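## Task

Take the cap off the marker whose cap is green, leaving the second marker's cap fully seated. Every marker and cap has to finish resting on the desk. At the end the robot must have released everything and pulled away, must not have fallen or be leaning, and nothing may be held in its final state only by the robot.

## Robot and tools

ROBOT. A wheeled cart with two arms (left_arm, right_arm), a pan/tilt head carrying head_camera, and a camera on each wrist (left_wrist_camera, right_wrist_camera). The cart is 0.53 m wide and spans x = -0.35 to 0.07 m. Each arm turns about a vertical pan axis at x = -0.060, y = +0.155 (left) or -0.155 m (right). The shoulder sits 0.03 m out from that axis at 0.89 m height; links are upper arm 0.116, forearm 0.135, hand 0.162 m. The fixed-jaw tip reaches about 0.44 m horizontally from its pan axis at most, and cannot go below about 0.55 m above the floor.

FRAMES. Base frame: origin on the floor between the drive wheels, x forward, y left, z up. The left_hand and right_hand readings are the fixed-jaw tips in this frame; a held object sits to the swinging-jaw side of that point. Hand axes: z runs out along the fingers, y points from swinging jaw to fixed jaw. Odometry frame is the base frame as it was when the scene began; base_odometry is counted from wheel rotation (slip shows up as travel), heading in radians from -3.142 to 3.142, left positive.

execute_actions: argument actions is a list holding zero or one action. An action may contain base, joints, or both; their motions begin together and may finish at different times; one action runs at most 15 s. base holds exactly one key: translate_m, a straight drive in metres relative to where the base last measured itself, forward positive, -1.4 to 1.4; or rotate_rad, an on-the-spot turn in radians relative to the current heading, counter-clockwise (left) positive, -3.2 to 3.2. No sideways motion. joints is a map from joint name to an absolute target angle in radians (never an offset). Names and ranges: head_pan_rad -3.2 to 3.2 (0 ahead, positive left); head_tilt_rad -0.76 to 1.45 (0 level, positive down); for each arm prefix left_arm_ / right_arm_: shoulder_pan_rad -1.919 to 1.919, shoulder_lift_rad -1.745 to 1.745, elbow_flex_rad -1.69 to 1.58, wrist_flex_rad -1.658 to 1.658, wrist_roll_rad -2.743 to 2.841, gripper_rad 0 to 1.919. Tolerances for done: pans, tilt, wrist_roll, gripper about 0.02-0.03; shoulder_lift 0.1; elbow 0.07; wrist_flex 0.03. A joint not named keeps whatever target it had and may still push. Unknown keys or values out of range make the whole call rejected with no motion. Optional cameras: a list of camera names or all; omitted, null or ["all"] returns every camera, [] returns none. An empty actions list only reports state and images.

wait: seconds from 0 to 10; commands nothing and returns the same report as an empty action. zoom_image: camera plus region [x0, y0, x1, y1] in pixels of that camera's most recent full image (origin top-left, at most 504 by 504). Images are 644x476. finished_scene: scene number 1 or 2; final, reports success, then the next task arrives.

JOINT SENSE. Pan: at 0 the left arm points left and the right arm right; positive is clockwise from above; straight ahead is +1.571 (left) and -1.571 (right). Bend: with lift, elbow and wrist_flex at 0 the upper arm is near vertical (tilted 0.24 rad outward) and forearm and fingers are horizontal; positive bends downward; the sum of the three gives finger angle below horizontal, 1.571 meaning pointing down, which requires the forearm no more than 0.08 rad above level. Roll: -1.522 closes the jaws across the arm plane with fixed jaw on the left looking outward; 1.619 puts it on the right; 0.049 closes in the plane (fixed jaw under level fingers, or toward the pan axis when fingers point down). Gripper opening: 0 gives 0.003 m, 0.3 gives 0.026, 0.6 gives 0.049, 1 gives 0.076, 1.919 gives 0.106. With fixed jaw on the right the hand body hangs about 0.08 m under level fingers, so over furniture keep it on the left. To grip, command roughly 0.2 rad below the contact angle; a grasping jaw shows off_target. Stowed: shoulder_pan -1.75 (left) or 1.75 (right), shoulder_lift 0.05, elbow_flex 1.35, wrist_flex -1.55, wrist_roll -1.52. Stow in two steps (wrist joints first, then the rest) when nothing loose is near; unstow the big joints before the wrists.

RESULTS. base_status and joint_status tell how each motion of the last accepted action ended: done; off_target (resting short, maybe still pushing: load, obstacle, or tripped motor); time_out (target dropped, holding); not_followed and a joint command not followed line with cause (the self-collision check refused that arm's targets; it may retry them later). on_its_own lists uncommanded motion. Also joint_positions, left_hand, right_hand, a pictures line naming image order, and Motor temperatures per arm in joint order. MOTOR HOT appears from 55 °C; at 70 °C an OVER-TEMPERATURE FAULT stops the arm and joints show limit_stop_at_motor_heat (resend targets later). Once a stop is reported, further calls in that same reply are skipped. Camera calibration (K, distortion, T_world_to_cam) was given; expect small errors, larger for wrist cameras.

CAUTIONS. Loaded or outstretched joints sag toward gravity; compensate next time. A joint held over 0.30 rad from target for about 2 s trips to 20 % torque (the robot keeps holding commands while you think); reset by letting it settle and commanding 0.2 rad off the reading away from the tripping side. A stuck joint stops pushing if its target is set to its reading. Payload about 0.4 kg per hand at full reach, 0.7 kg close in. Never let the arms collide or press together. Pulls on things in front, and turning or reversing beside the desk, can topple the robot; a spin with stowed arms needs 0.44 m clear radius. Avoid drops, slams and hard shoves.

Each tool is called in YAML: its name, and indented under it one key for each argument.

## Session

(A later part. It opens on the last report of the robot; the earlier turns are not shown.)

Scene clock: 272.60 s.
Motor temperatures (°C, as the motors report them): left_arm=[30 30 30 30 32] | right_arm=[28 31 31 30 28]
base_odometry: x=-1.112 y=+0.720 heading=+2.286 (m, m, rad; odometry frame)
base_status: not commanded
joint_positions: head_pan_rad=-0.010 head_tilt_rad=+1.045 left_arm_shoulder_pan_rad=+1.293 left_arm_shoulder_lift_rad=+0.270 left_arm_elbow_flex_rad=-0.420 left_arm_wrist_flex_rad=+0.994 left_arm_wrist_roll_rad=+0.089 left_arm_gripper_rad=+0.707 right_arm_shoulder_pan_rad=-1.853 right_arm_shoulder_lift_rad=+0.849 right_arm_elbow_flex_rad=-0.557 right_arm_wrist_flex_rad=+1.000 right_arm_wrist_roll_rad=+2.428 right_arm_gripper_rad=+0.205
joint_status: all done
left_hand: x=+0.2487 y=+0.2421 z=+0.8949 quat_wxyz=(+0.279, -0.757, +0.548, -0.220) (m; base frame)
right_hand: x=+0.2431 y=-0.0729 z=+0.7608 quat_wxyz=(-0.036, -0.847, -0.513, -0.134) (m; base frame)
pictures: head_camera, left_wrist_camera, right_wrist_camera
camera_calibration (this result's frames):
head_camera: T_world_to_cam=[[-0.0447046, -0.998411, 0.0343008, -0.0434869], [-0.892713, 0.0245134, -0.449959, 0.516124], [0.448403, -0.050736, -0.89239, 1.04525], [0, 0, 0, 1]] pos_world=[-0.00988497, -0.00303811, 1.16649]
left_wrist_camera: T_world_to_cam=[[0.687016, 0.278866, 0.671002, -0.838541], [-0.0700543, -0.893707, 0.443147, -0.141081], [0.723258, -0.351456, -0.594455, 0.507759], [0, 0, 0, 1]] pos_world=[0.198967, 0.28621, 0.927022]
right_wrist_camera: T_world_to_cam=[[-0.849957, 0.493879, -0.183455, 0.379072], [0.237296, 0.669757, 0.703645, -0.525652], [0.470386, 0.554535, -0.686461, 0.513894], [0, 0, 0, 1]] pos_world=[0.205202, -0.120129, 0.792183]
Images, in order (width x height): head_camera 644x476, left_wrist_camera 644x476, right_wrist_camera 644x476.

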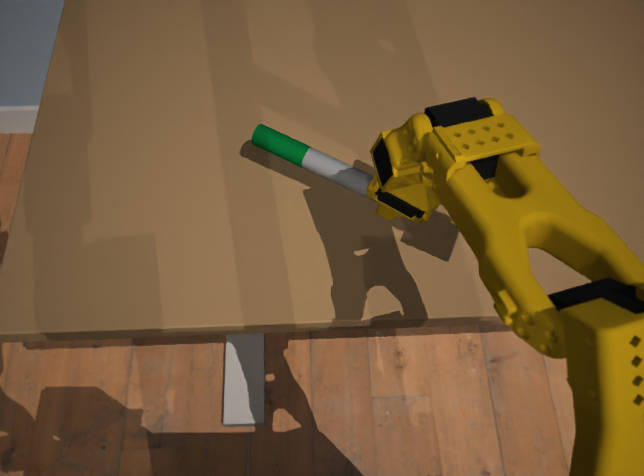

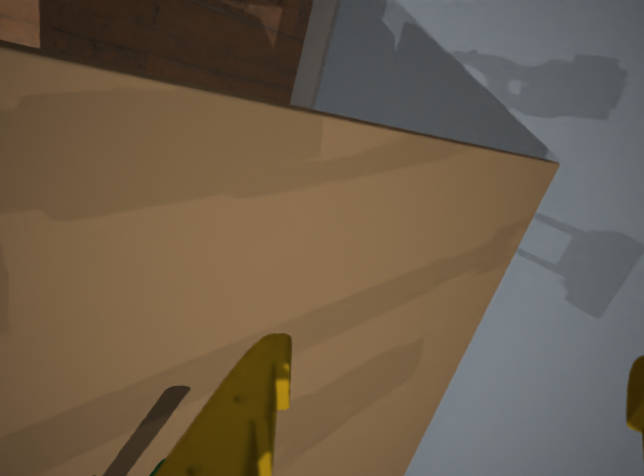

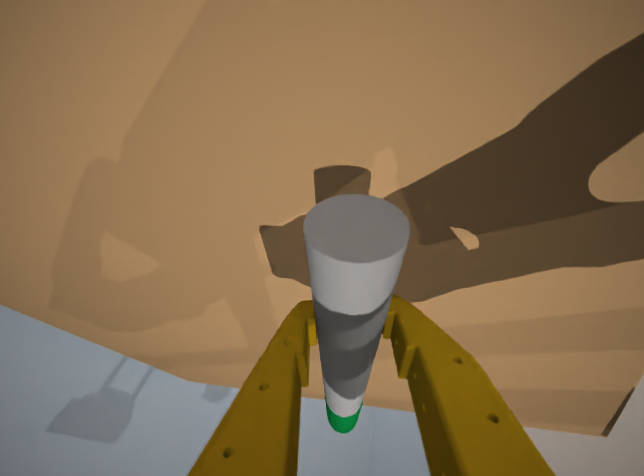

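execute_actions:
  actions:
    - {"joints": {"right_arm_shoulder_pan_rad": -1.91, "right_arm_wrist_roll_rad": 2.83, "right_arm_shoulder_lift_rad": 0.76}}

Scene clock: 276.50 s.
Motor temperatures (°C, as the motors report them): left_arm=[30 30 30 30 32] | right_arm=[28 31 31 30 28]
base_odometry: x=-1.112 y=+0.720 heading=+2.286 (m, m, rad; odometry frame)
base_status: not commanded
joint_positions: head_pan_rad=-0.010 head_tilt_rad=+1.045 left_arm_shoulder_pan_rad=+1.293 left_arm_shoulder_lift_rad=+0.270 left_arm_elbow_flex_rad=-0.420 left_arm_wrist_flex_rad=+0.994 left_arm_wrist_roll_rad=+0.089 left_arm_gripper_rad=+0.707 right_arm_shoulder_pan_rad=-1.903 right_arm_shoulder_lift_rad=+0.829 right_arm_elbow_flex_rad=-0.557 right_arm_wrist_flex_rad=+1.000 right_arm_wrist_roll_rad=+2.822 right_arm_gripper_rad=+0.205
joint_status: all done
left_hand: x=+0.2487 y=+0.2421 z=+0.8949 quat_wxyz=(+0.279, -0.757, +0.548, -0.220) (m; base frame)
right_hand: x=+0.2416 y=-0.0538 z=+0.7669 quat_wxyz=(-0.063, -0.712, -0.687, -0.135) (m; base frame)
pictures: head_camera, left_wrist_camera, right_wrist_camera
camera_calibration (this result's frames):
head_camera: T_world_to_cam=[[-0.0447046, -0.998411, 0.0343008, -0.0434869], [-0.892713, 0.0245134, -0.449959, 0.516124], [0.448403, -0.050736, -0.89239, 1.04525], [0, 0, 0, 1]] pos_world=[-0.00988497, -0.00303811, 1.16649]
left_wrist_camera: T_world_to_cam=[[0.687016, 0.278866, 0.671002, -0.838541], [-0.0700543, -0.893707, 0.443147, -0.141081], [0.723258, -0.351456, -0.594455, 0.507759], [0, 0, 0, 1]] pos_world=[0.198967, 0.28621, 0.927022]
right_wrist_camera: T_world_to_cam=[[-0.962177, 0.0762654, -0.261531, 0.433982], [-0.111333, 0.766102, 0.633002, -0.398802], [0.248635, 0.638178, -0.728635, 0.598671], [0, 0, 0, 1]] pos_world=[0.224316, -0.109633, 0.802156]
Images, in order (width x height): head_camera 644x476, left_wrist_camera 644x476, right_wrist_camera 644x476.

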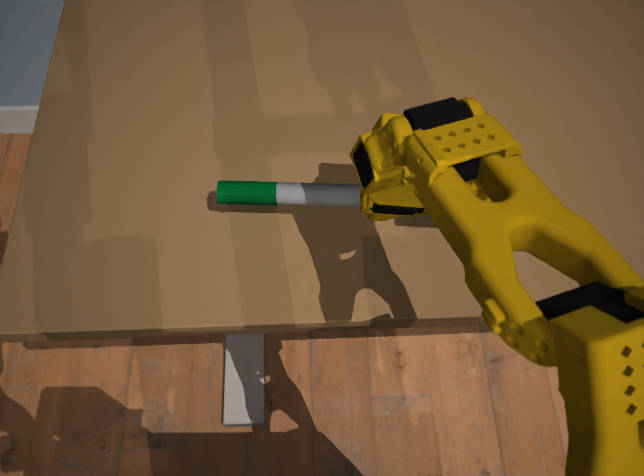

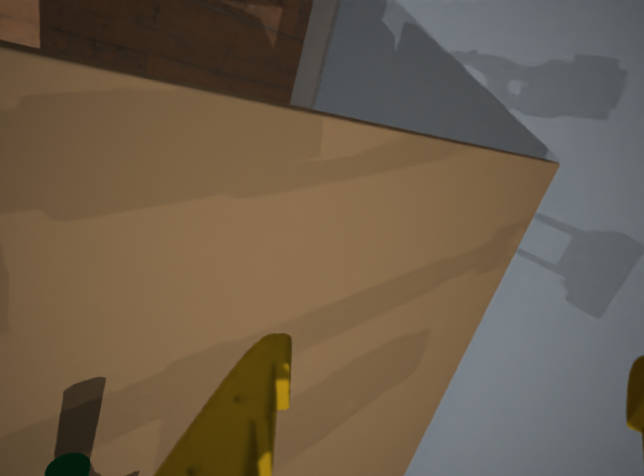

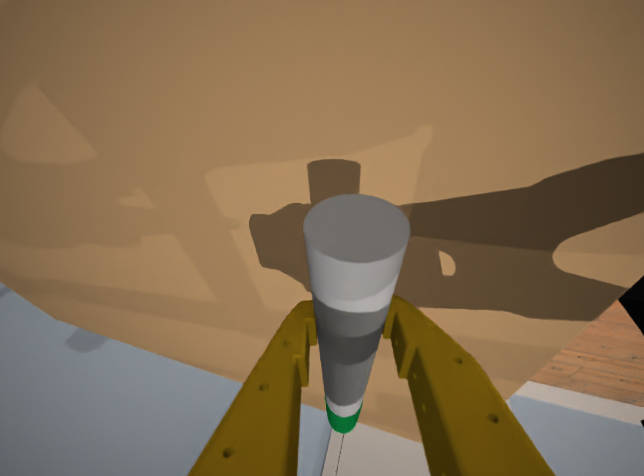

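execute_actions:
  actions:
    - {"joints": {"left_arm_shoulder_pan_rad": 1.915, "left_arm_shoulder_lift_rad": 0.55, "left_arm_elbow_flex_rad": -0.39, "left_arm_wrist_flex_rad": 1.035, "left_arm_wrist_roll_rad": 0.30, "left_arm_gripper_rad": 0.72}}

Scene clock: 319.00 s.
Motor temperatures (°C, as the motors report them): left_arm=[30 30 30 30 32] | right_arm=[28 31 31 30 28]
base_odometry: x=-1.112 y=+0.720 heading=+2.286 (m, m, rad; odometry frame)
base_status: not commanded
joint_positions: head_pan_rad=-0.010 head_tilt_rad=+1.045 left_arm_shoulder_pan_rad=+1.907 left_arm_shoulder_lift_rad=+0.573 left_arm_elbow_flex_rad=-0.387 left_arm_wrist_flex_rad=+1.028 left_arm_wrist_roll_rad=+0.290 left_arm_gripper_rad=+0.712 right_arm_shoulder_pan_rad=-1.903 right_arm_shoulder_lift_rad=+0.829 right_arm_elbow_flex_rad=-0.557 right_arm_wrist_flex_rad=+1.000 right_arm_wrist_roll_rad=+2.822 right_arm_gripper_rad=+0.205
joint_status: all done
left_hand: x=+0.2202 y=+0.0546 z=+0.8007 quat_wxyz=(+0.085, -0.662, +0.728, -0.157) (m; base frame)
right_hand: x=+0.2416 y=-0.0538 z=+0.7669 quat_wxyz=(-0.063, -0.712, -0.687, -0.135) (m; base frame)
pictures: head_camera, left_wrist_camera, right_wrist_camera
camera_calibration (this result's frames):
head_camera: T_world_to_cam=[[-0.0447046, -0.998411, 0.0343008, -0.0434869], [-0.892713, 0.0245134, -0.449959, 0.516124], [0.448403, -0.050736, -0.89239, 1.04525], [0, 0, 0, 1]] pos_world=[-0.00988497, -0.00303811, 1.16649]
left_wrist_camera: T_world_to_cam=[[0.936846, -0.0335534, 0.348128, -0.482827], [-0.244767, -0.773894, 0.584103, -0.349816], [0.249816, -0.632425, -0.733233, 0.637208], [0, 0, 0, 1]] pos_world=[0.207526, 0.116065, 0.839635]
right_wrist_camera: T_world_to_cam=[[-0.962177, 0.0762654, -0.261531, 0.433982], [-0.111333, 0.766102, 0.633002, -0.398802], [0.248635, 0.638178, -0.728635, 0.598671], [0, 0, 0, 1]] pos_world=[0.224316, -0.109633, 0.802156]
Images, in order (width x height): head_camera 644x476, left_wrist_camera 644x476, right_wrist_camera 644x476.

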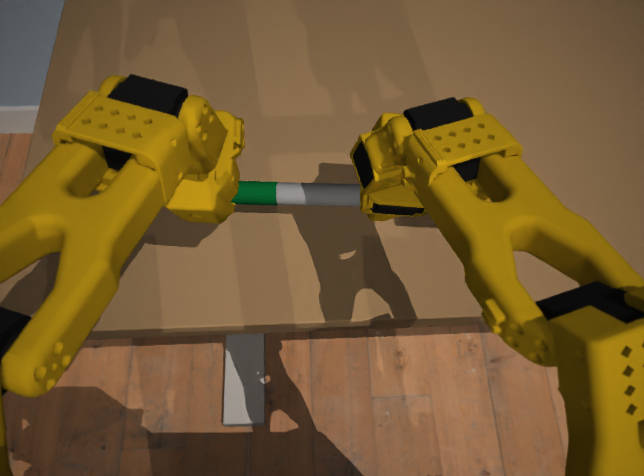

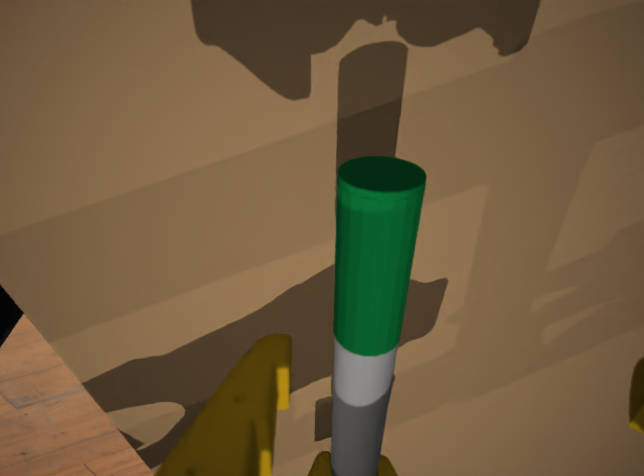

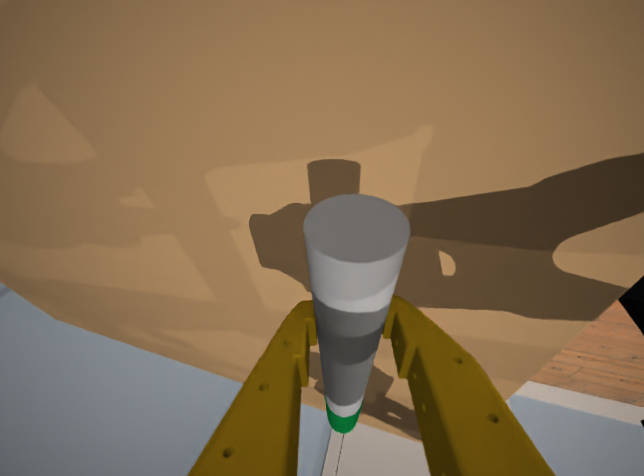

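zoom_image:
  camera: "left_wrist_camera"
  region: [220, 130, 500, 476]

Region (220, 130, 500, 476) of left_wrist_camera's 644x476 image, scaled by 1.457; it fills the left 408 columns of this view, and the rest is white.

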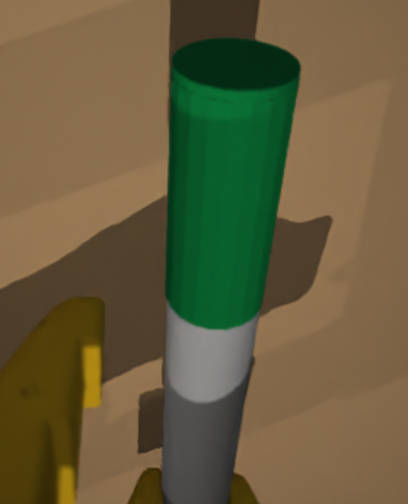

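execute_actions:
  actions:
    - {"joints": {"left_arm_shoulder_lift_rad": 0.81, "left_arm_elbow_flex_rad": -0.655, "left_arm_wrist_flex_rad": 1.005}}

Scene clock: 344.30 s.
Motor temperatures (°C, as the motors report them): left_arm=[30 30 30 30 32] | right_arm=[28 32 31 30 28]
base_odometry: x=-1.112 y=+0.720 heading=+2.286 (m, m, rad; odometry frame)
base_status: not commanded
joint_positions: head_pan_rad=-0.010 head_tilt_rad=+1.045 left_arm_shoulder_pan_rad=+1.907 left_arm_shoulder_lift_rad=+0.833 left_arm_elbow_flex_rad=-0.619 left_arm_wrist_flex_rad=+1.018 left_arm_wrist_roll_rad=+0.290 left_arm_gripper_rad=+0.712 right_arm_shoulder_pan_rad=-1.903 right_arm_shoulder_lift_rad=+0.829 right_arm_elbow_flex_rad=-0.557 right_arm_wrist_flex_rad=+1.000 right_arm_wrist_roll_rad=+2.822 right_arm_gripper_rad=+0.205
joint_status: all done
left_hand: x=+0.2333 y=+0.0501 z=+0.7714 quat_wxyz=(+0.080, -0.663, +0.729, -0.148) (m; base frame)
right_hand: x=+0.2416 y=-0.0538 z=+0.7669 quat_wxyz=(-0.063, -0.712, -0.687, -0.135) (m; base frame)
pictures: head_camera, left_wrist_camera, right_wrist_camera
camera_calibration (this result's frames):
head_camera: T_world_to_cam=[[-0.0447046, -0.998411, 0.0343008, -0.0434869], [-0.892713, 0.0245134, -0.449959, 0.516124], [0.448403, -0.050736, -0.89239, 1.04525], [0, 0, 0, 1]] pos_world=[-0.00988497, -0.00303811, 1.16649]
left_wrist_camera: T_world_to_cam=[[0.943231, -0.0357851, 0.330203, -0.472648], [-0.233777, -0.777736, 0.583503, -0.334941], [0.23593, -0.627572, -0.741951, 0.619244], [0, 0, 0, 1]] pos_world=[0.221417, 0.11121, 0.810957]
right_wrist_camera: T_world_to_cam=[[-0.962177, 0.0762654, -0.261531, 0.433982], [-0.111333, 0.766102, 0.633002, -0.398802], [0.248635, 0.638178, -0.728635, 0.598671], [0, 0, 0, 1]] pos_world=[0.224316, -0.109633, 0.802156]
Images, in order (width x height): head_camera 644x476, left_wrist_camera 644x476, right_wrist_camera 644x476.

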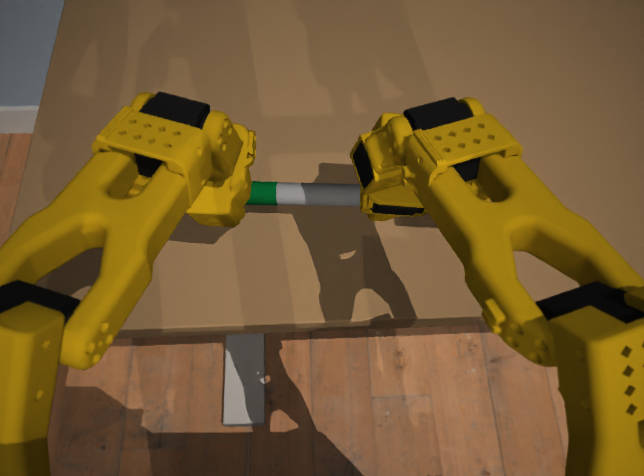

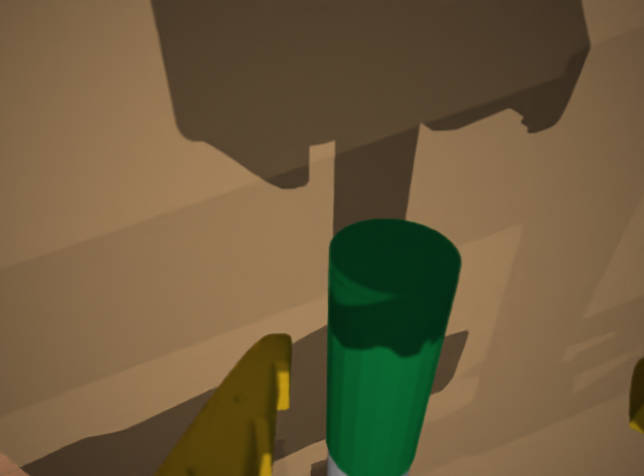

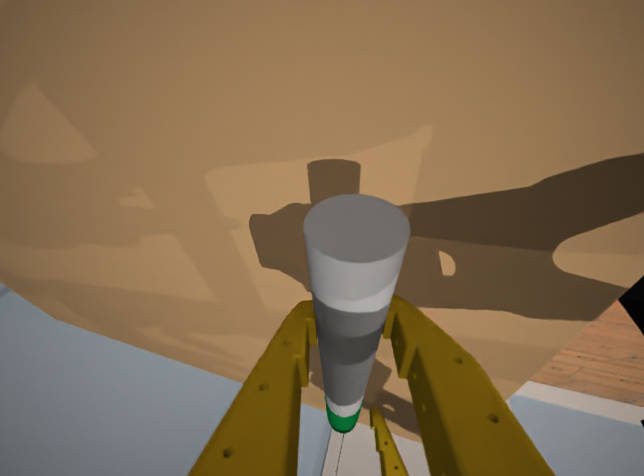

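execute_actions:
  actions:
    - {"joints": {"left_arm_shoulder_lift_rad": 0.908, "left_arm_elbow_flex_rad": -0.747, "left_arm_wrist_flex_rad": 0.983}}

Scene clock: 354.00 s.
Motor temperatures (°C, as the motors report them): left_arm=[30 30 30 30 32] | right_arm=[28 32 31 30 28]
base_odometry: x=-1.112 y=+0.720 heading=+2.286 (m, m, rad; odometry frame)
base_status: not commanded
joint_positions: head_pan_rad=-0.010 head_tilt_rad=+1.045 left_arm_shoulder_pan_rad=+1.907 left_arm_shoulder_lift_rad=+0.933 left_arm_elbow_flex_rad=-0.711 left_arm_wrist_flex_rad=+0.995 left_arm_wrist_roll_rad=+0.290 left_arm_gripper_rad=+0.712 right_arm_shoulder_pan_rad=-1.903 right_arm_shoulder_lift_rad=+0.829 right_arm_elbow_flex_rad=-0.557 right_arm_wrist_flex_rad=+1.000 right_arm_wrist_roll_rad=+2.822 right_arm_gripper_rad=+0.205
joint_status: all done
left_hand: x=+0.2401 y=+0.0477 z=+0.7606 quat_wxyz=(+0.084, -0.662, +0.728, -0.155) (m; base frame)
right_hand: x=+0.2416 y=-0.0538 z=+0.7669 quat_wxyz=(-0.063, -0.712, -0.687, -0.135) (m; base frame)
pictures: head_camera, left_wrist_camera, right_wrist_camera
camera_calibration (this result's frames):
head_camera: T_world_to_cam=[[-0.0447045, -0.998411, 0.0343008, -0.0434869], [-0.892713, 0.0245133, -0.449959, 0.516124], [0.448403, -0.050736, -0.89239, 1.04525], [0, 0, 0, 1]] pos_world=[-0.00988497, -0.0030381, 1.16649]
left_wrist_camera: T_world_to_cam=[[0.93835, -0.0340789, 0.344003, -0.484947], [-0.24223, -0.774781, 0.583985, -0.327412], [0.246626, -0.63131, -0.735271, 0.600741], [0, 0, 0, 1]] pos_world=[0.227583, 0.109055, 0.799734]
right_wrist_camera: T_world_to_cam=[[-0.962177, 0.0762654, -0.261531, 0.433982], [-0.111333, 0.766102, 0.633002, -0.398802], [0.248635, 0.638178, -0.728635, 0.598671], [0, 0, 0, 1]] pos_world=[0.224316, -0.109633, 0.802156]
Images, in order (width x height): head_camera 644x476, left_wrist_camera 644x476, right_wrist_camera 644x476.

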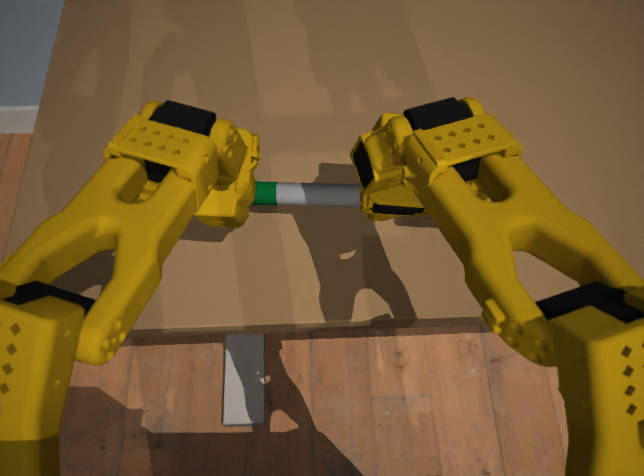

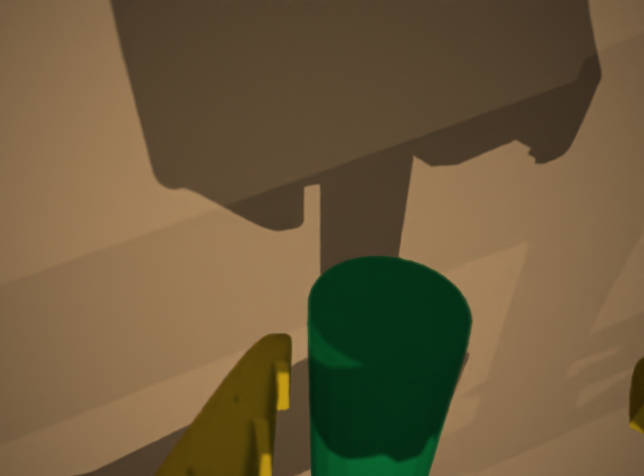

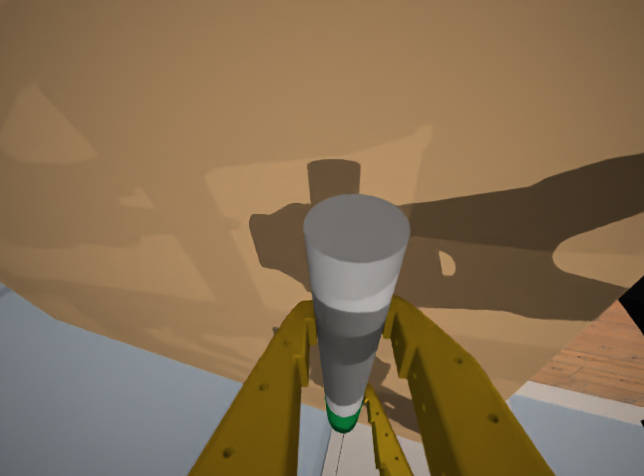

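execute_actions:
  actions:
    - {"joints": {"left_arm_gripper_rad": 0.02, "right_arm_gripper_rad": 0.01}}

Scene clock: 360.73 s.
Motor temperatures (°C, as the motors report them): left_arm=[30 30 30 30 32] | right_arm=[28 32 31 30 28]
base_odometry: x=-1.112 y=+0.720 heading=+2.286 (m, m, rad; odometry frame)
base_status: not commanded
joint_positions: head_pan_rad=-0.010 head_tilt_rad=+1.045 left_arm_shoulder_pan_rad=+1.907 left_arm_shoulder_lift_rad=+0.933 left_arm_elbow_flex_rad=-0.717 left_arm_wrist_flex_rad=+0.989 left_arm_wrist_roll_rad=+0.292 left_arm_gripper_rad=+0.165 right_arm_shoulder_pan_rad=-1.906 right_arm_shoulder_lift_rad=+0.829 right_arm_elbow_flex_rad=-0.557 right_arm_wrist_flex_rad=+1.004 right_arm_wrist_roll_rad=+2.827 right_arm_gripper_rad=+0.205
joint_status: left_arm_gripper_rad off_target (ended at +0.165, target +0.020); right_arm_gripper_rad off_target (ended at +0.205, target +0.010)
left_hand: x=+0.2420 y=+0.0470 z=+0.7621 quat_wxyz=(+0.086, -0.662, +0.727, -0.160) (m; base frame)
right_hand: x=+0.2406 y=-0.0531 z=+0.7667 quat_wxyz=(-0.062, -0.709, -0.690, -0.133) (m; base frame)
pictures: head_camera, left_wrist_camera, right_wrist_camera
camera_calibration (this result's frames):
head_camera: T_world_to_cam=[[-0.0446865, -0.998412, 0.0343008, -0.043486], [-0.892713, 0.0244972, -0.449959, 0.516124], [0.448404, -0.0507279, -0.89239, 1.04525], [0, 0, 0, 1]] pos_world=[-0.00988491, -0.00303743, 1.16649]
left_wrist_camera: T_world_to_cam=[[0.934411, -0.0311414, 0.354833, -0.49469], [-0.247785, -0.772469, 0.584717, -0.327628], [0.255889, -0.634288, -0.72952, 0.594402], [0, 0, 0, 1]] pos_world=[0.228962, 0.108534, 0.800731]
right_wrist_camera: T_world_to_cam=[[-0.963732, 0.0683513, -0.25797, 0.430153], [-0.114589, 0.767016, 0.631312, -0.397188], [0.241018, 0.637977, -0.731366, 0.602182], [0, 0, 0, 1]] pos_world=[0.223901, -0.10893, 0.802132]
Images, in order (width x height): head_camera 644x476, left_wrist_camera 644x476, right_wrist_camera 644x476.

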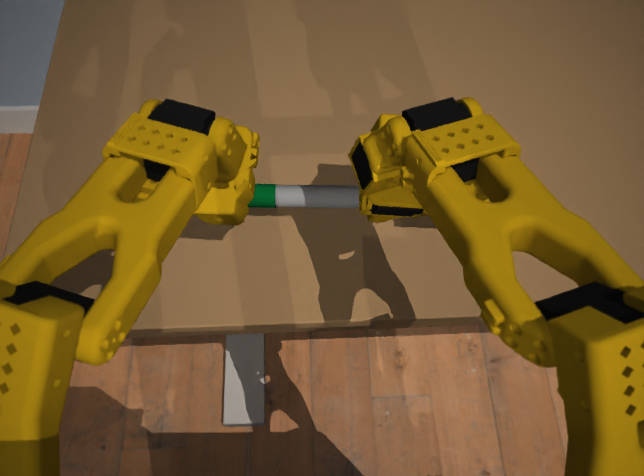

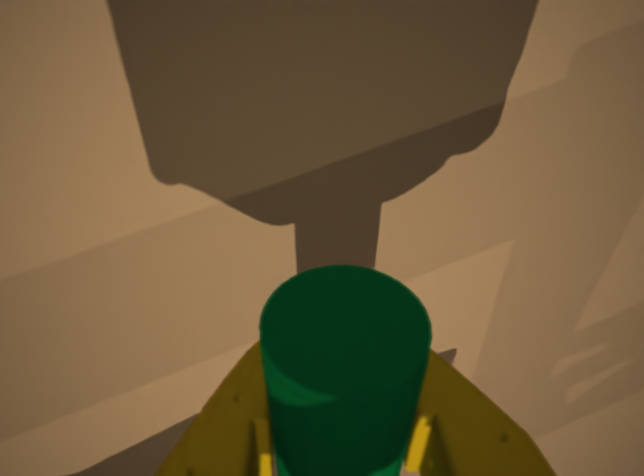

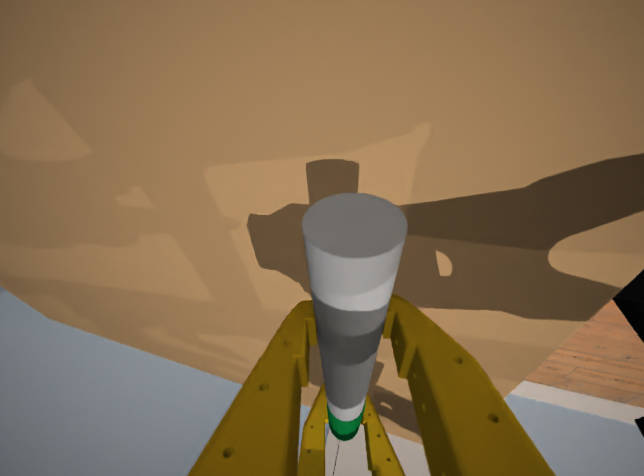

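execute_actions:
  actions:
    - {"joints": {"left_arm_shoulder_pan_rad": 1.86, "left_arm_wrist_roll_rad": 0.25, "right_arm_shoulder_pan_rad": -1.87}}

Scene clock: 362.30 s.
Motor temperatures (°C, as the motors report them): left_arm=[30 30 30 30 32] | right_arm=[28 32 31 30 28]
base_odometry: x=-1.112 y=+0.720 heading=+2.286 (m, m, rad; odometry frame)
base_status: not commanded
joint_positions: head_pan_rad=-0.010 head_tilt_rad=+1.045 left_arm_shoulder_pan_rad=+1.893 left_arm_shoulder_lift_rad=+0.933 left_arm_elbow_flex_rad=-0.719 left_arm_wrist_flex_rad=+0.989 left_arm_wrist_roll_rad=+0.261 left_arm_gripper_rad=+0.165 right_arm_shoulder_pan_rad=-1.905 right_arm_shoulder_lift_rad=+0.828 right_arm_elbow_flex_rad=-0.557 right_arm_wrist_flex_rad=+1.004 right_arm_wrist_roll_rad=+2.827 right_arm_gripper_rad=+0.205
joint_status: left_arm_shoulder_pan_rad off_target (ended at +1.893, target +1.860); right_arm_shoulder_pan_rad off_target (ended at -1.904, target -1.870); the others done
left_hand: x=+0.2437 y=+0.0514 z=+0.7623 quat_wxyz=(+0.090, -0.656, +0.732, -0.159) (m; base frame)
right_hand: x=+0.2410 y=-0.0535 z=+0.7671 quat_wxyz=(-0.062, -0.710, -0.689, -0.134) (m; base frame)
pictures: head_camera, left_wrist_camera, right_wrist_camera
camera_calibration (this result's frames):
head_camera: T_world_to_cam=[[-0.0446864, -0.998412, 0.0343008, -0.043486], [-0.892713, 0.0244971, -0.449959, 0.516124], [0.448404, -0.0507278, -0.89239, 1.04525], [0, 0, 0, 1]] pos_world=[-0.00988491, -0.00303743, 1.16649]
left_wrist_camera: T_world_to_cam=[[0.932033, -0.0485241, 0.35911, -0.49806], [-0.262166, -0.774432, 0.575781, -0.313584], [0.250167, -0.630793, -0.734518, 0.60192], [0, 0, 0, 1]] pos_world=[0.231417, 0.11267, 0.801535]
right_wrist_camera: T_world_to_cam=[[-0.963251, 0.0699596, -0.259331, 0.431635], [-0.114327, 0.766874, 0.631533, -0.397362], [0.243056, 0.637974, -0.730694, 0.601669], [0, 0, 0, 1]] pos_world=[0.224105, -0.10932, 0.80252]
Images, in order (width x height): head_camera 644x476, left_wrist_camera 644x476, right_wrist_camera 644x476.

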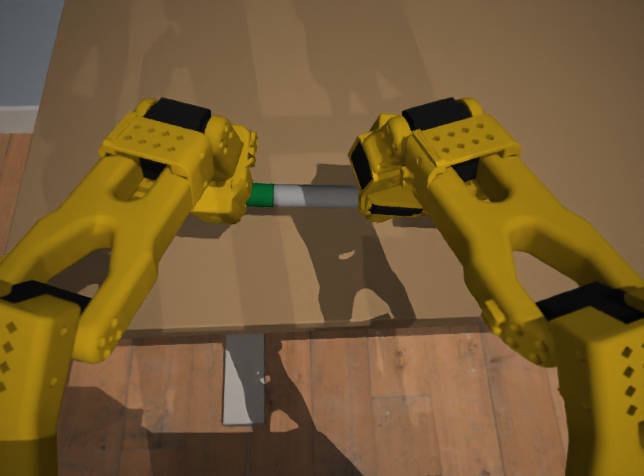

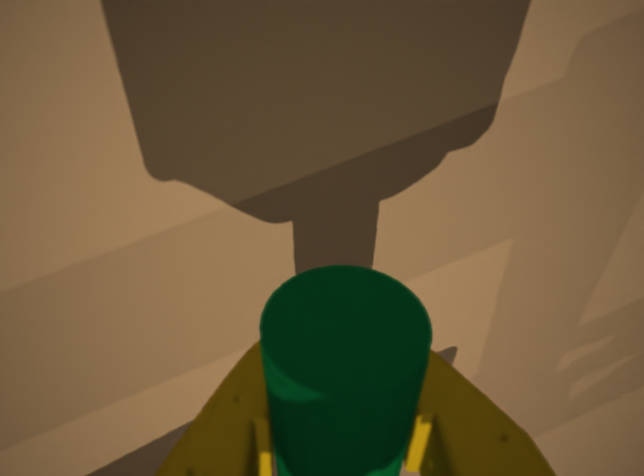

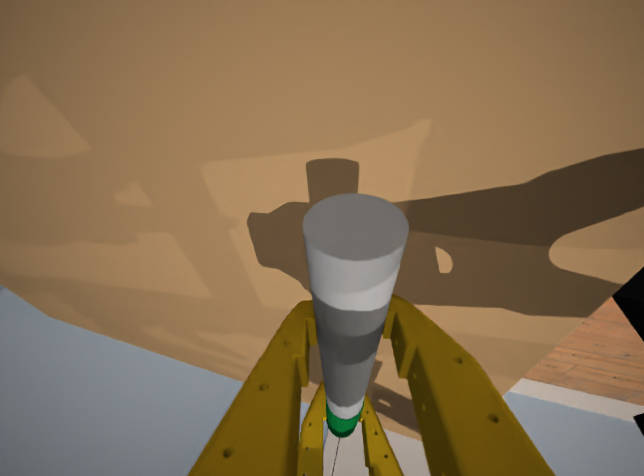

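execute_actions:
  actions:
    - {"joints": {"left_arm_shoulder_pan_rad": 1.81, "left_arm_wrist_roll_rad": 0.23, "right_arm_shoulder_pan_rad": -1.83}}

Scene clock: 363.97 s.
Motor temperatures (°C, as the motors report them): left_arm=[30 30 30 30 32] | right_arm=[28 32 31 30 28]
base_odometry: x=-1.112 y=+0.720 heading=+2.286 (m, m, rad; odometry frame)
base_status: not commanded
joint_positions: head_pan_rad=-0.010 head_tilt_rad=+1.045 left_arm_shoulder_pan_rad=+1.879 left_arm_shoulder_lift_rad=+0.933 left_arm_elbow_flex_rad=-0.723 left_arm_wrist_flex_rad=+0.988 left_arm_wrist_roll_rad=+0.240 left_arm_gripper_rad=+0.165 right_arm_shoulder_pan_rad=-1.902 right_arm_shoulder_lift_rad=+0.826 right_arm_elbow_flex_rad=-0.562 right_arm_wrist_flex_rad=+1.004 right_arm_wrist_roll_rad=+2.827 right_arm_gripper_rad=+0.205
joint_status: left_arm_shoulder_pan_rad off_target (ended at +1.880, target +1.810); right_arm_shoulder_pan_rad off_target (ended at -1.902, target -1.830); the others done
left_hand: x=+0.2461 y=+0.0554 z=+0.7632 quat_wxyz=(+0.095, -0.653, +0.734, -0.160) (m; base frame)
right_hand: x=+0.2423 y=-0.0541 z=+0.7684 quat_wxyz=(-0.064, -0.710, -0.687, -0.136) (m; base frame)
pictures: head_camera, left_wrist_camera, right_wrist_camera
camera_calibration (this result's frames):
head_camera: T_world_to_cam=[[-0.0446865, -0.998412, 0.0343008, -0.043486], [-0.892713, 0.0244972, -0.449959, 0.516124], [0.448404, -0.0507279, -0.89239, 1.04525], [0, 0, 0, 1]] pos_world=[-0.00988491, -0.00303743, 1.16649]
left_wrist_camera: T_world_to_cam=[[0.928716, -0.0562956, 0.366493, -0.504825], [-0.271704, -0.775912, 0.569331, -0.302984], [0.252315, -0.628324, -0.735898, 0.60493], [0, 0, 0, 1]] pos_world=[0.233884, 0.116584, 0.80268]
right_wrist_camera: T_world_to_cam=[[-0.961511, 0.0734368, -0.26477, 0.437196], [-0.115642, 0.765961, 0.632401, -0.39798], [0.249245, 0.638679, -0.727988, 0.59914], [0, 0, 0, 1]] pos_world=[0.225013, -0.109927, 0.803606]
Images, in order (width x height): head_camera 644x476, left_wrist_camera 644x476, right_wrist_camera 644x476.

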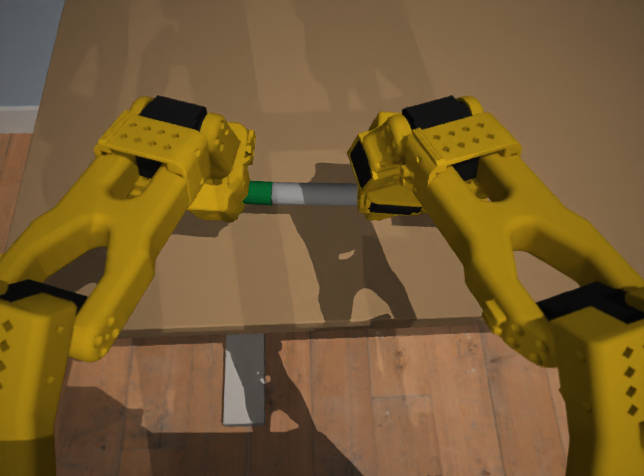

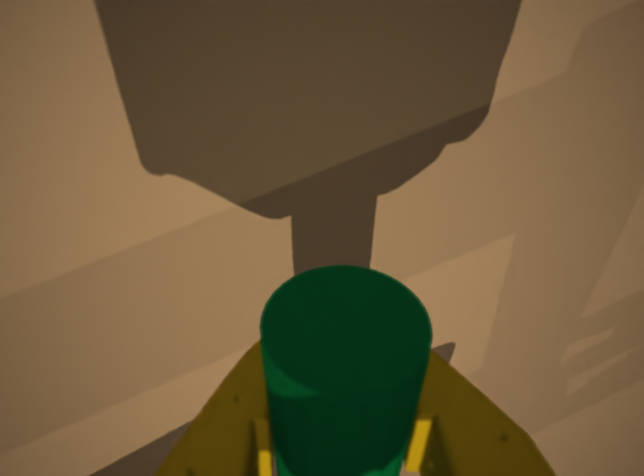

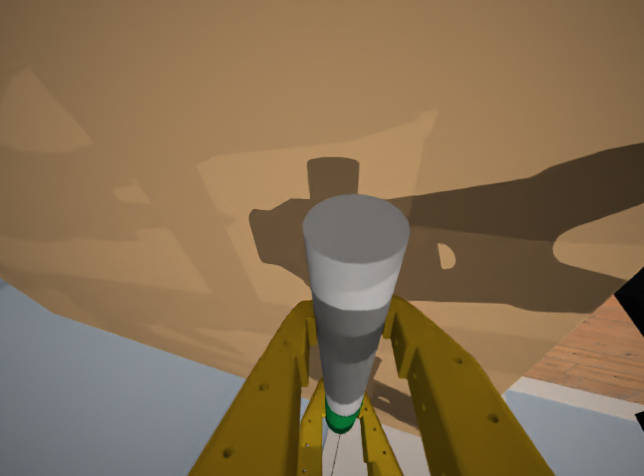

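execute_actions:
  actions:
    - {"joints": {"left_arm_shoulder_pan_rad": 1.78, "left_arm_wrist_roll_rad": 0.21, "right_arm_shoulder_pan_rad": -1.80}}

Scene clock: 366.37 s.
Motor temperatures (°C, as the motors report them): left_arm=[30 30 30 30 32] | right_arm=[28 32 31 30 28]
base_odometry: x=-1.112 y=+0.720 heading=+2.286 (m, m, rad; odometry frame)
base_status: not commanded
joint_positions: head_pan_rad=-0.010 head_tilt_rad=+1.045 left_arm_shoulder_pan_rad=+1.787 left_arm_shoulder_lift_rad=+0.935 left_arm_elbow_flex_rad=-0.725 left_arm_wrist_flex_rad=+0.986 left_arm_wrist_roll_rad=+0.220 left_arm_gripper_rad=+0.165 right_arm_shoulder_pan_rad=-1.807 right_arm_shoulder_lift_rad=+0.826 right_arm_elbow_flex_rad=-0.564 right_arm_wrist_flex_rad=+1.004 right_arm_wrist_roll_rad=+2.827 right_arm_gripper_rad=+0.205
joint_status: all done
left_hand: x=+0.2543 y=+0.0841 z=+0.7631 quat_wxyz=(+0.104, -0.679, +0.710, -0.155) (m; base frame)
right_hand: x=+0.2508 y=-0.0832 z=+0.7687 quat_wxyz=(-0.071, -0.742, -0.653, -0.134) (m; base frame)
pictures: head_camera, left_wrist_camera, right_wrist_camera
camera_calibration (this result's frames):
head_camera: T_world_to_cam=[[-0.0446696, -0.998413, 0.0343009, -0.0434853], [-0.892715, 0.0244822, -0.449956, 0.516121], [0.448402, -0.0507203, -0.892392, 1.04525], [0, 0, 0, 1]] pos_world=[-0.00988481, -0.00303681, 1.16649]
left_wrist_camera: T_world_to_cam=[[0.929192, 0.00954639, 0.369473, -0.518681], [-0.215782, -0.797591, 0.563282, -0.286265], [0.300065, -0.603123, -0.739056, 0.608951], [0, 0, 0, 1]] pos_world=[0.237458, 0.143902, 0.802935]
right_wrist_camera: T_world_to_cam=[[-0.949796, 0.164509, -0.266128, 0.453251], [-0.043324, 0.773255, 0.632614, -0.392585], [0.309855, 0.612384, -0.727307, 0.597907], [0, 0, 0, 1]] pos_world=[0.228223, -0.137144, 0.803839]
Images, in order (width x height): head_camera 644x476, left_wrist_camera 644x476, right_wrist_camera 644x476.

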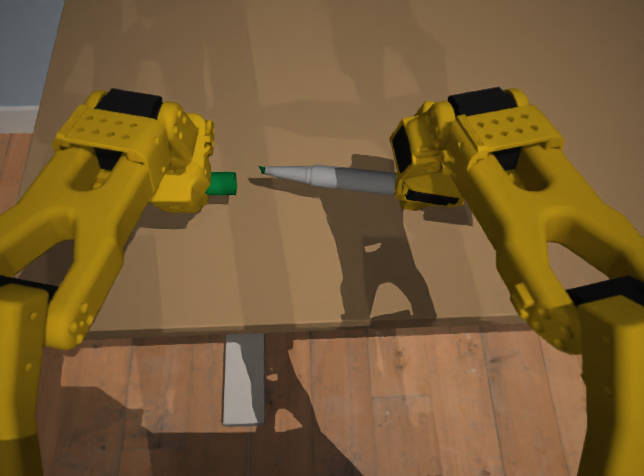

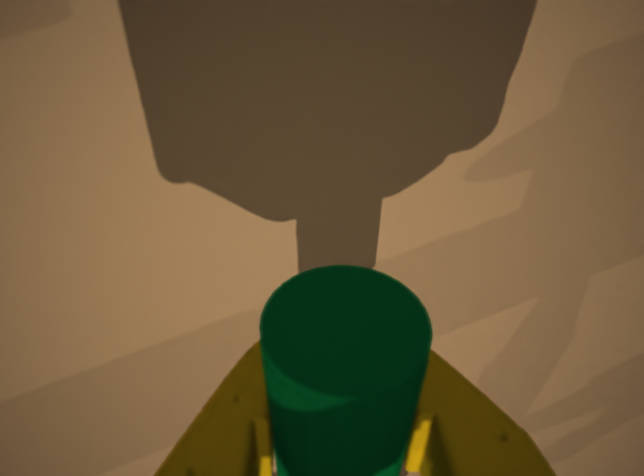

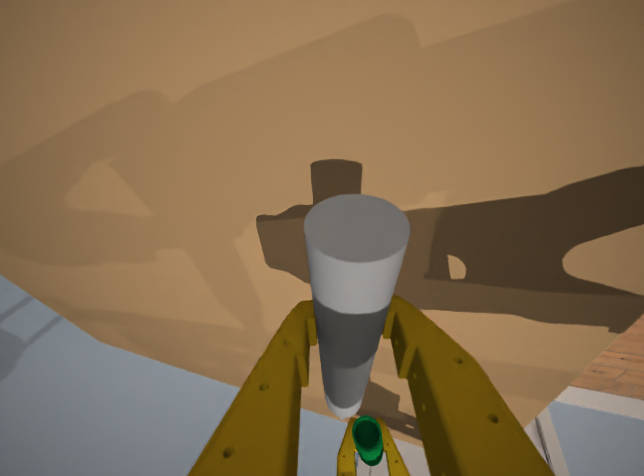

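execute_actions:
  actions:
    - {"joints": {"left_arm_shoulder_pan_rad": 1.75, "left_arm_wrist_roll_rad": 0.19, "left_arm_shoulder_lift_rad": 0.975, "right_arm_shoulder_lift_rad": 0.92, "right_arm_wrist_flex_rad": 0.87}}

Scene clock: 388.27 s.
Motor temperatures (°C, as the motors report them): left_arm=[30 30 30 30 32] | right_arm=[29 32 31 30 28]
base_odometry: x=-1.112 y=+0.720 heading=+2.286 (m, m, rad; odometry frame)
base_status: not commanded
joint_positions: head_pan_rad=-0.010 head_tilt_rad=+1.045 left_arm_shoulder_pan_rad=+1.760 left_arm_shoulder_lift_rad=+1.002 left_arm_elbow_flex_rad=-0.725 left_arm_wrist_flex_rad=+0.986 left_arm_wrist_roll_rad=+0.201 left_arm_gripper_rad=+0.165 right_arm_shoulder_pan_rad=-1.807 right_arm_shoulder_lift_rad=+0.945 right_arm_elbow_flex_rad=-0.564 right_arm_wrist_flex_rad=+0.880 right_arm_wrist_roll_rad=+2.827 right_arm_gripper_rad=+0.205
joint_status: all done
left_hand: x=+0.2468 y=+0.0947 z=+0.7437 quat_wxyz=(+0.088, -0.686, +0.711, -0.125) (m; base frame)
right_hand: x=+0.2530 y=-0.0827 z=+0.7414 quat_wxyz=(-0.072, -0.742, -0.653, -0.137) (m; base frame)
pictures: head_camera, left_wrist_camera, right_wrist_camera
camera_calibration (this result's frames):
head_camera: T_world_to_cam=[[-0.0446693, -0.998413, 0.0343009, -0.0434853], [-0.892715, 0.0244819, -0.449956, 0.51612], [0.448402, -0.0507202, -0.892392, 1.04525], [0, 0, 0, 1]] pos_world=[-0.00988481, -0.0030368, 1.16649]
left_wrist_camera: T_world_to_cam=[[0.951084, 0.0125297, 0.308679, -0.465137], [-0.171088, -0.810602, 0.560048, -0.275871], [0.257233, -0.585464, -0.768806, 0.634304], [0, 0, 0, 1]] pos_world=[0.232022, 0.153569, 0.785737]
right_wrist_camera: T_world_to_cam=[[-0.948192, 0.164894, -0.271553, 0.451677], [-0.0471008, 0.772347, 0.633452, -0.375351], [0.314186, 0.613424, -0.724567, 0.57395], [0, 0, 0, 1]] pos_world=[0.230271, -0.136653, 0.776287]
Images, in order (width x height): head_camera 644x476, left_wrist_camera 644x476, right_wrist_camera 644x476.

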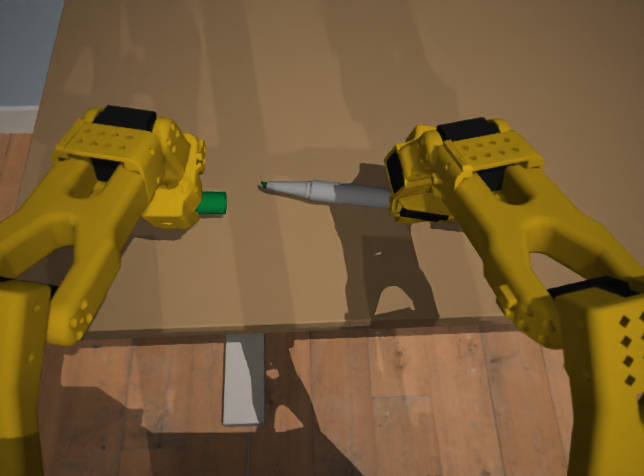

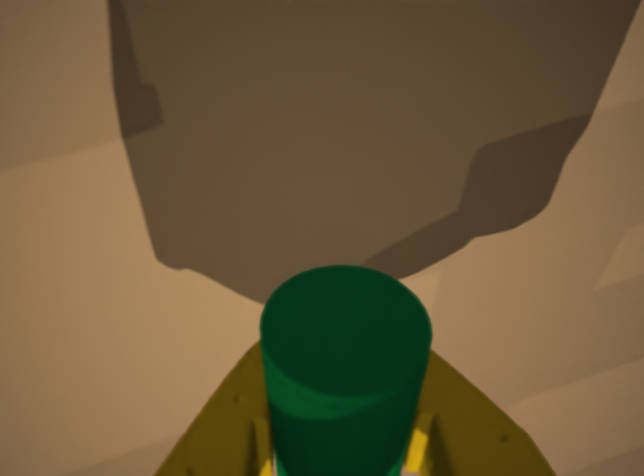

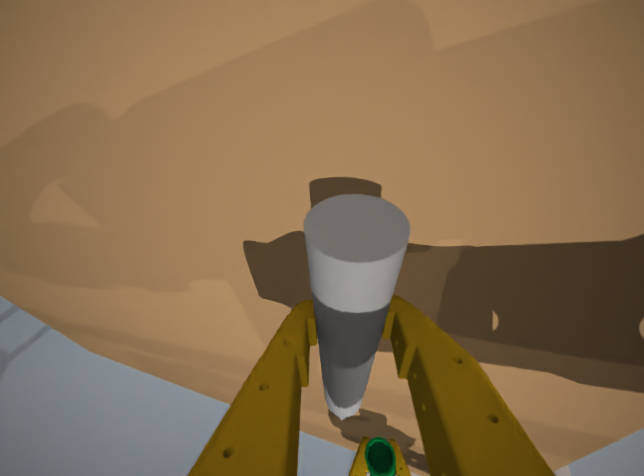

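execute_actions:
  actions:
    - {"joints": {"left_arm_shoulder_lift_rad": 1.0, "right_arm_shoulder_lift_rad": 0.945}}

Scene clock: 390.33 s.
Motor temperatures (°C, as the motors report them): left_arm=[30 30 30 30 32] | right_arm=[29 32 31 30 28]
base_odometry: x=-1.112 y=+0.720 heading=+2.286 (m, m, rad; odometry frame)
base_status: not commanded
joint_positions: head_pan_rad=-0.010 head_tilt_rad=+1.045 left_arm_shoulder_pan_rad=+1.760 left_arm_shoulder_lift_rad=+1.025 left_arm_elbow_flex_rad=-0.725 left_arm_wrist_flex_rad=+0.986 left_arm_wrist_roll_rad=+0.201 left_arm_gripper_rad=+0.165 right_arm_shoulder_pan_rad=-1.807 right_arm_shoulder_lift_rad=+0.969 right_arm_elbow_flex_rad=-0.564 right_arm_wrist_flex_rad=+0.880 right_arm_wrist_roll_rad=+2.827 right_arm_gripper_rad=+0.205
joint_status: all done
left_hand: x=+0.2433 y=+0.0954 z=+0.7373 quat_wxyz=(+0.082, -0.687, +0.713, -0.116) (m; base frame)
right_hand: x=+0.2493 y=-0.0836 z=+0.7343 quat_wxyz=(-0.066, -0.743, -0.654, -0.126) (m; base frame)
pictures: head_camera, left_wrist_camera, right_wrist_camera
camera_calibration (this result's frames):
head_camera: T_world_to_cam=[[-0.0446692, -0.998413, 0.0343009, -0.0434853], [-0.892715, 0.0244819, -0.449956, 0.516121], [0.448402, -0.0507201, -0.892392, 1.04525], [0, 0, 0, 1]] pos_world=[-0.00988481, -0.00303679, 1.16649]
left_wrist_camera: T_world_to_cam=[[0.957817, 0.0112419, 0.287159, -0.445503], [-0.158428, -0.813023, 0.560263, -0.27532], [0.239766, -0.582123, -0.776946, 0.640556], [0, 0, 0, 1]] pos_world=[0.229508, 0.15405, 0.779859]
right_wrist_camera: T_world_to_cam=[[-0.954414, 0.163399, -0.249791, 0.431811], [-0.0320246, 0.775969, 0.629957, -0.371233], [0.296765, 0.609239, -0.735363, 0.582452], [0, 0, 0, 1]] pos_world=[0.227387, -0.137345, 0.770037]
Images, in order (width x height): head_camera 644x476, left_wrist_camera 644x476, right_wrist_camera 644x476.

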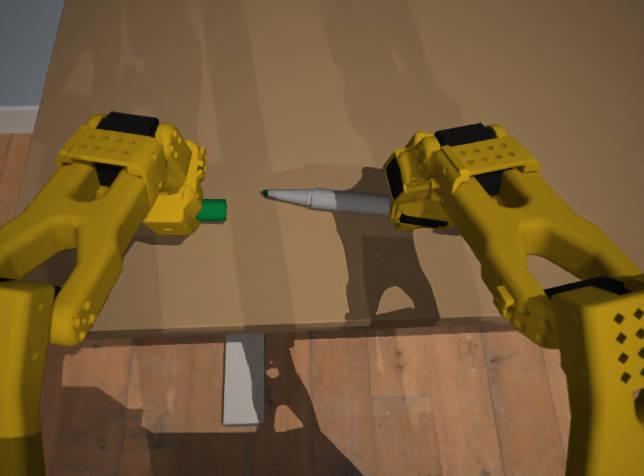

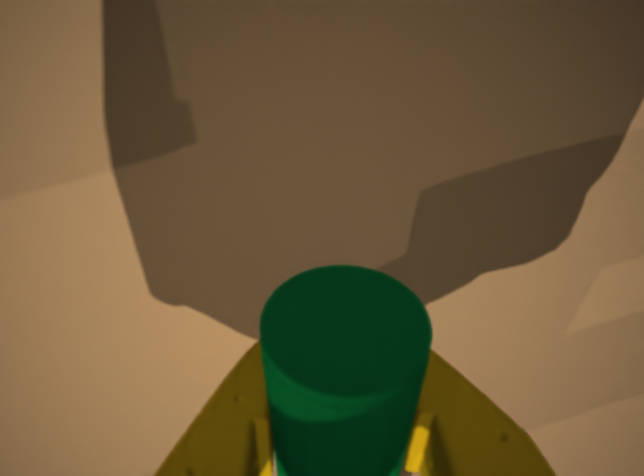

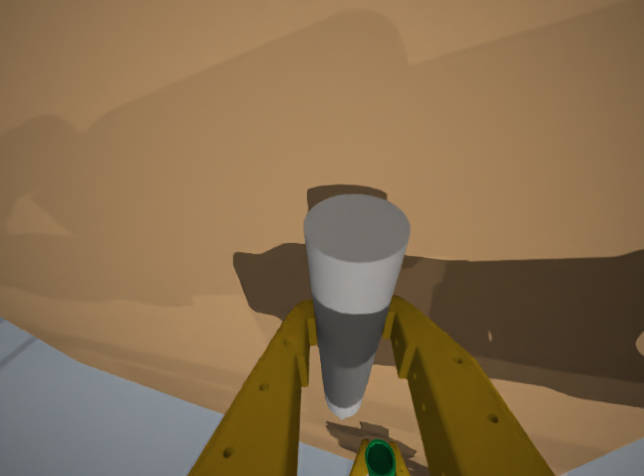

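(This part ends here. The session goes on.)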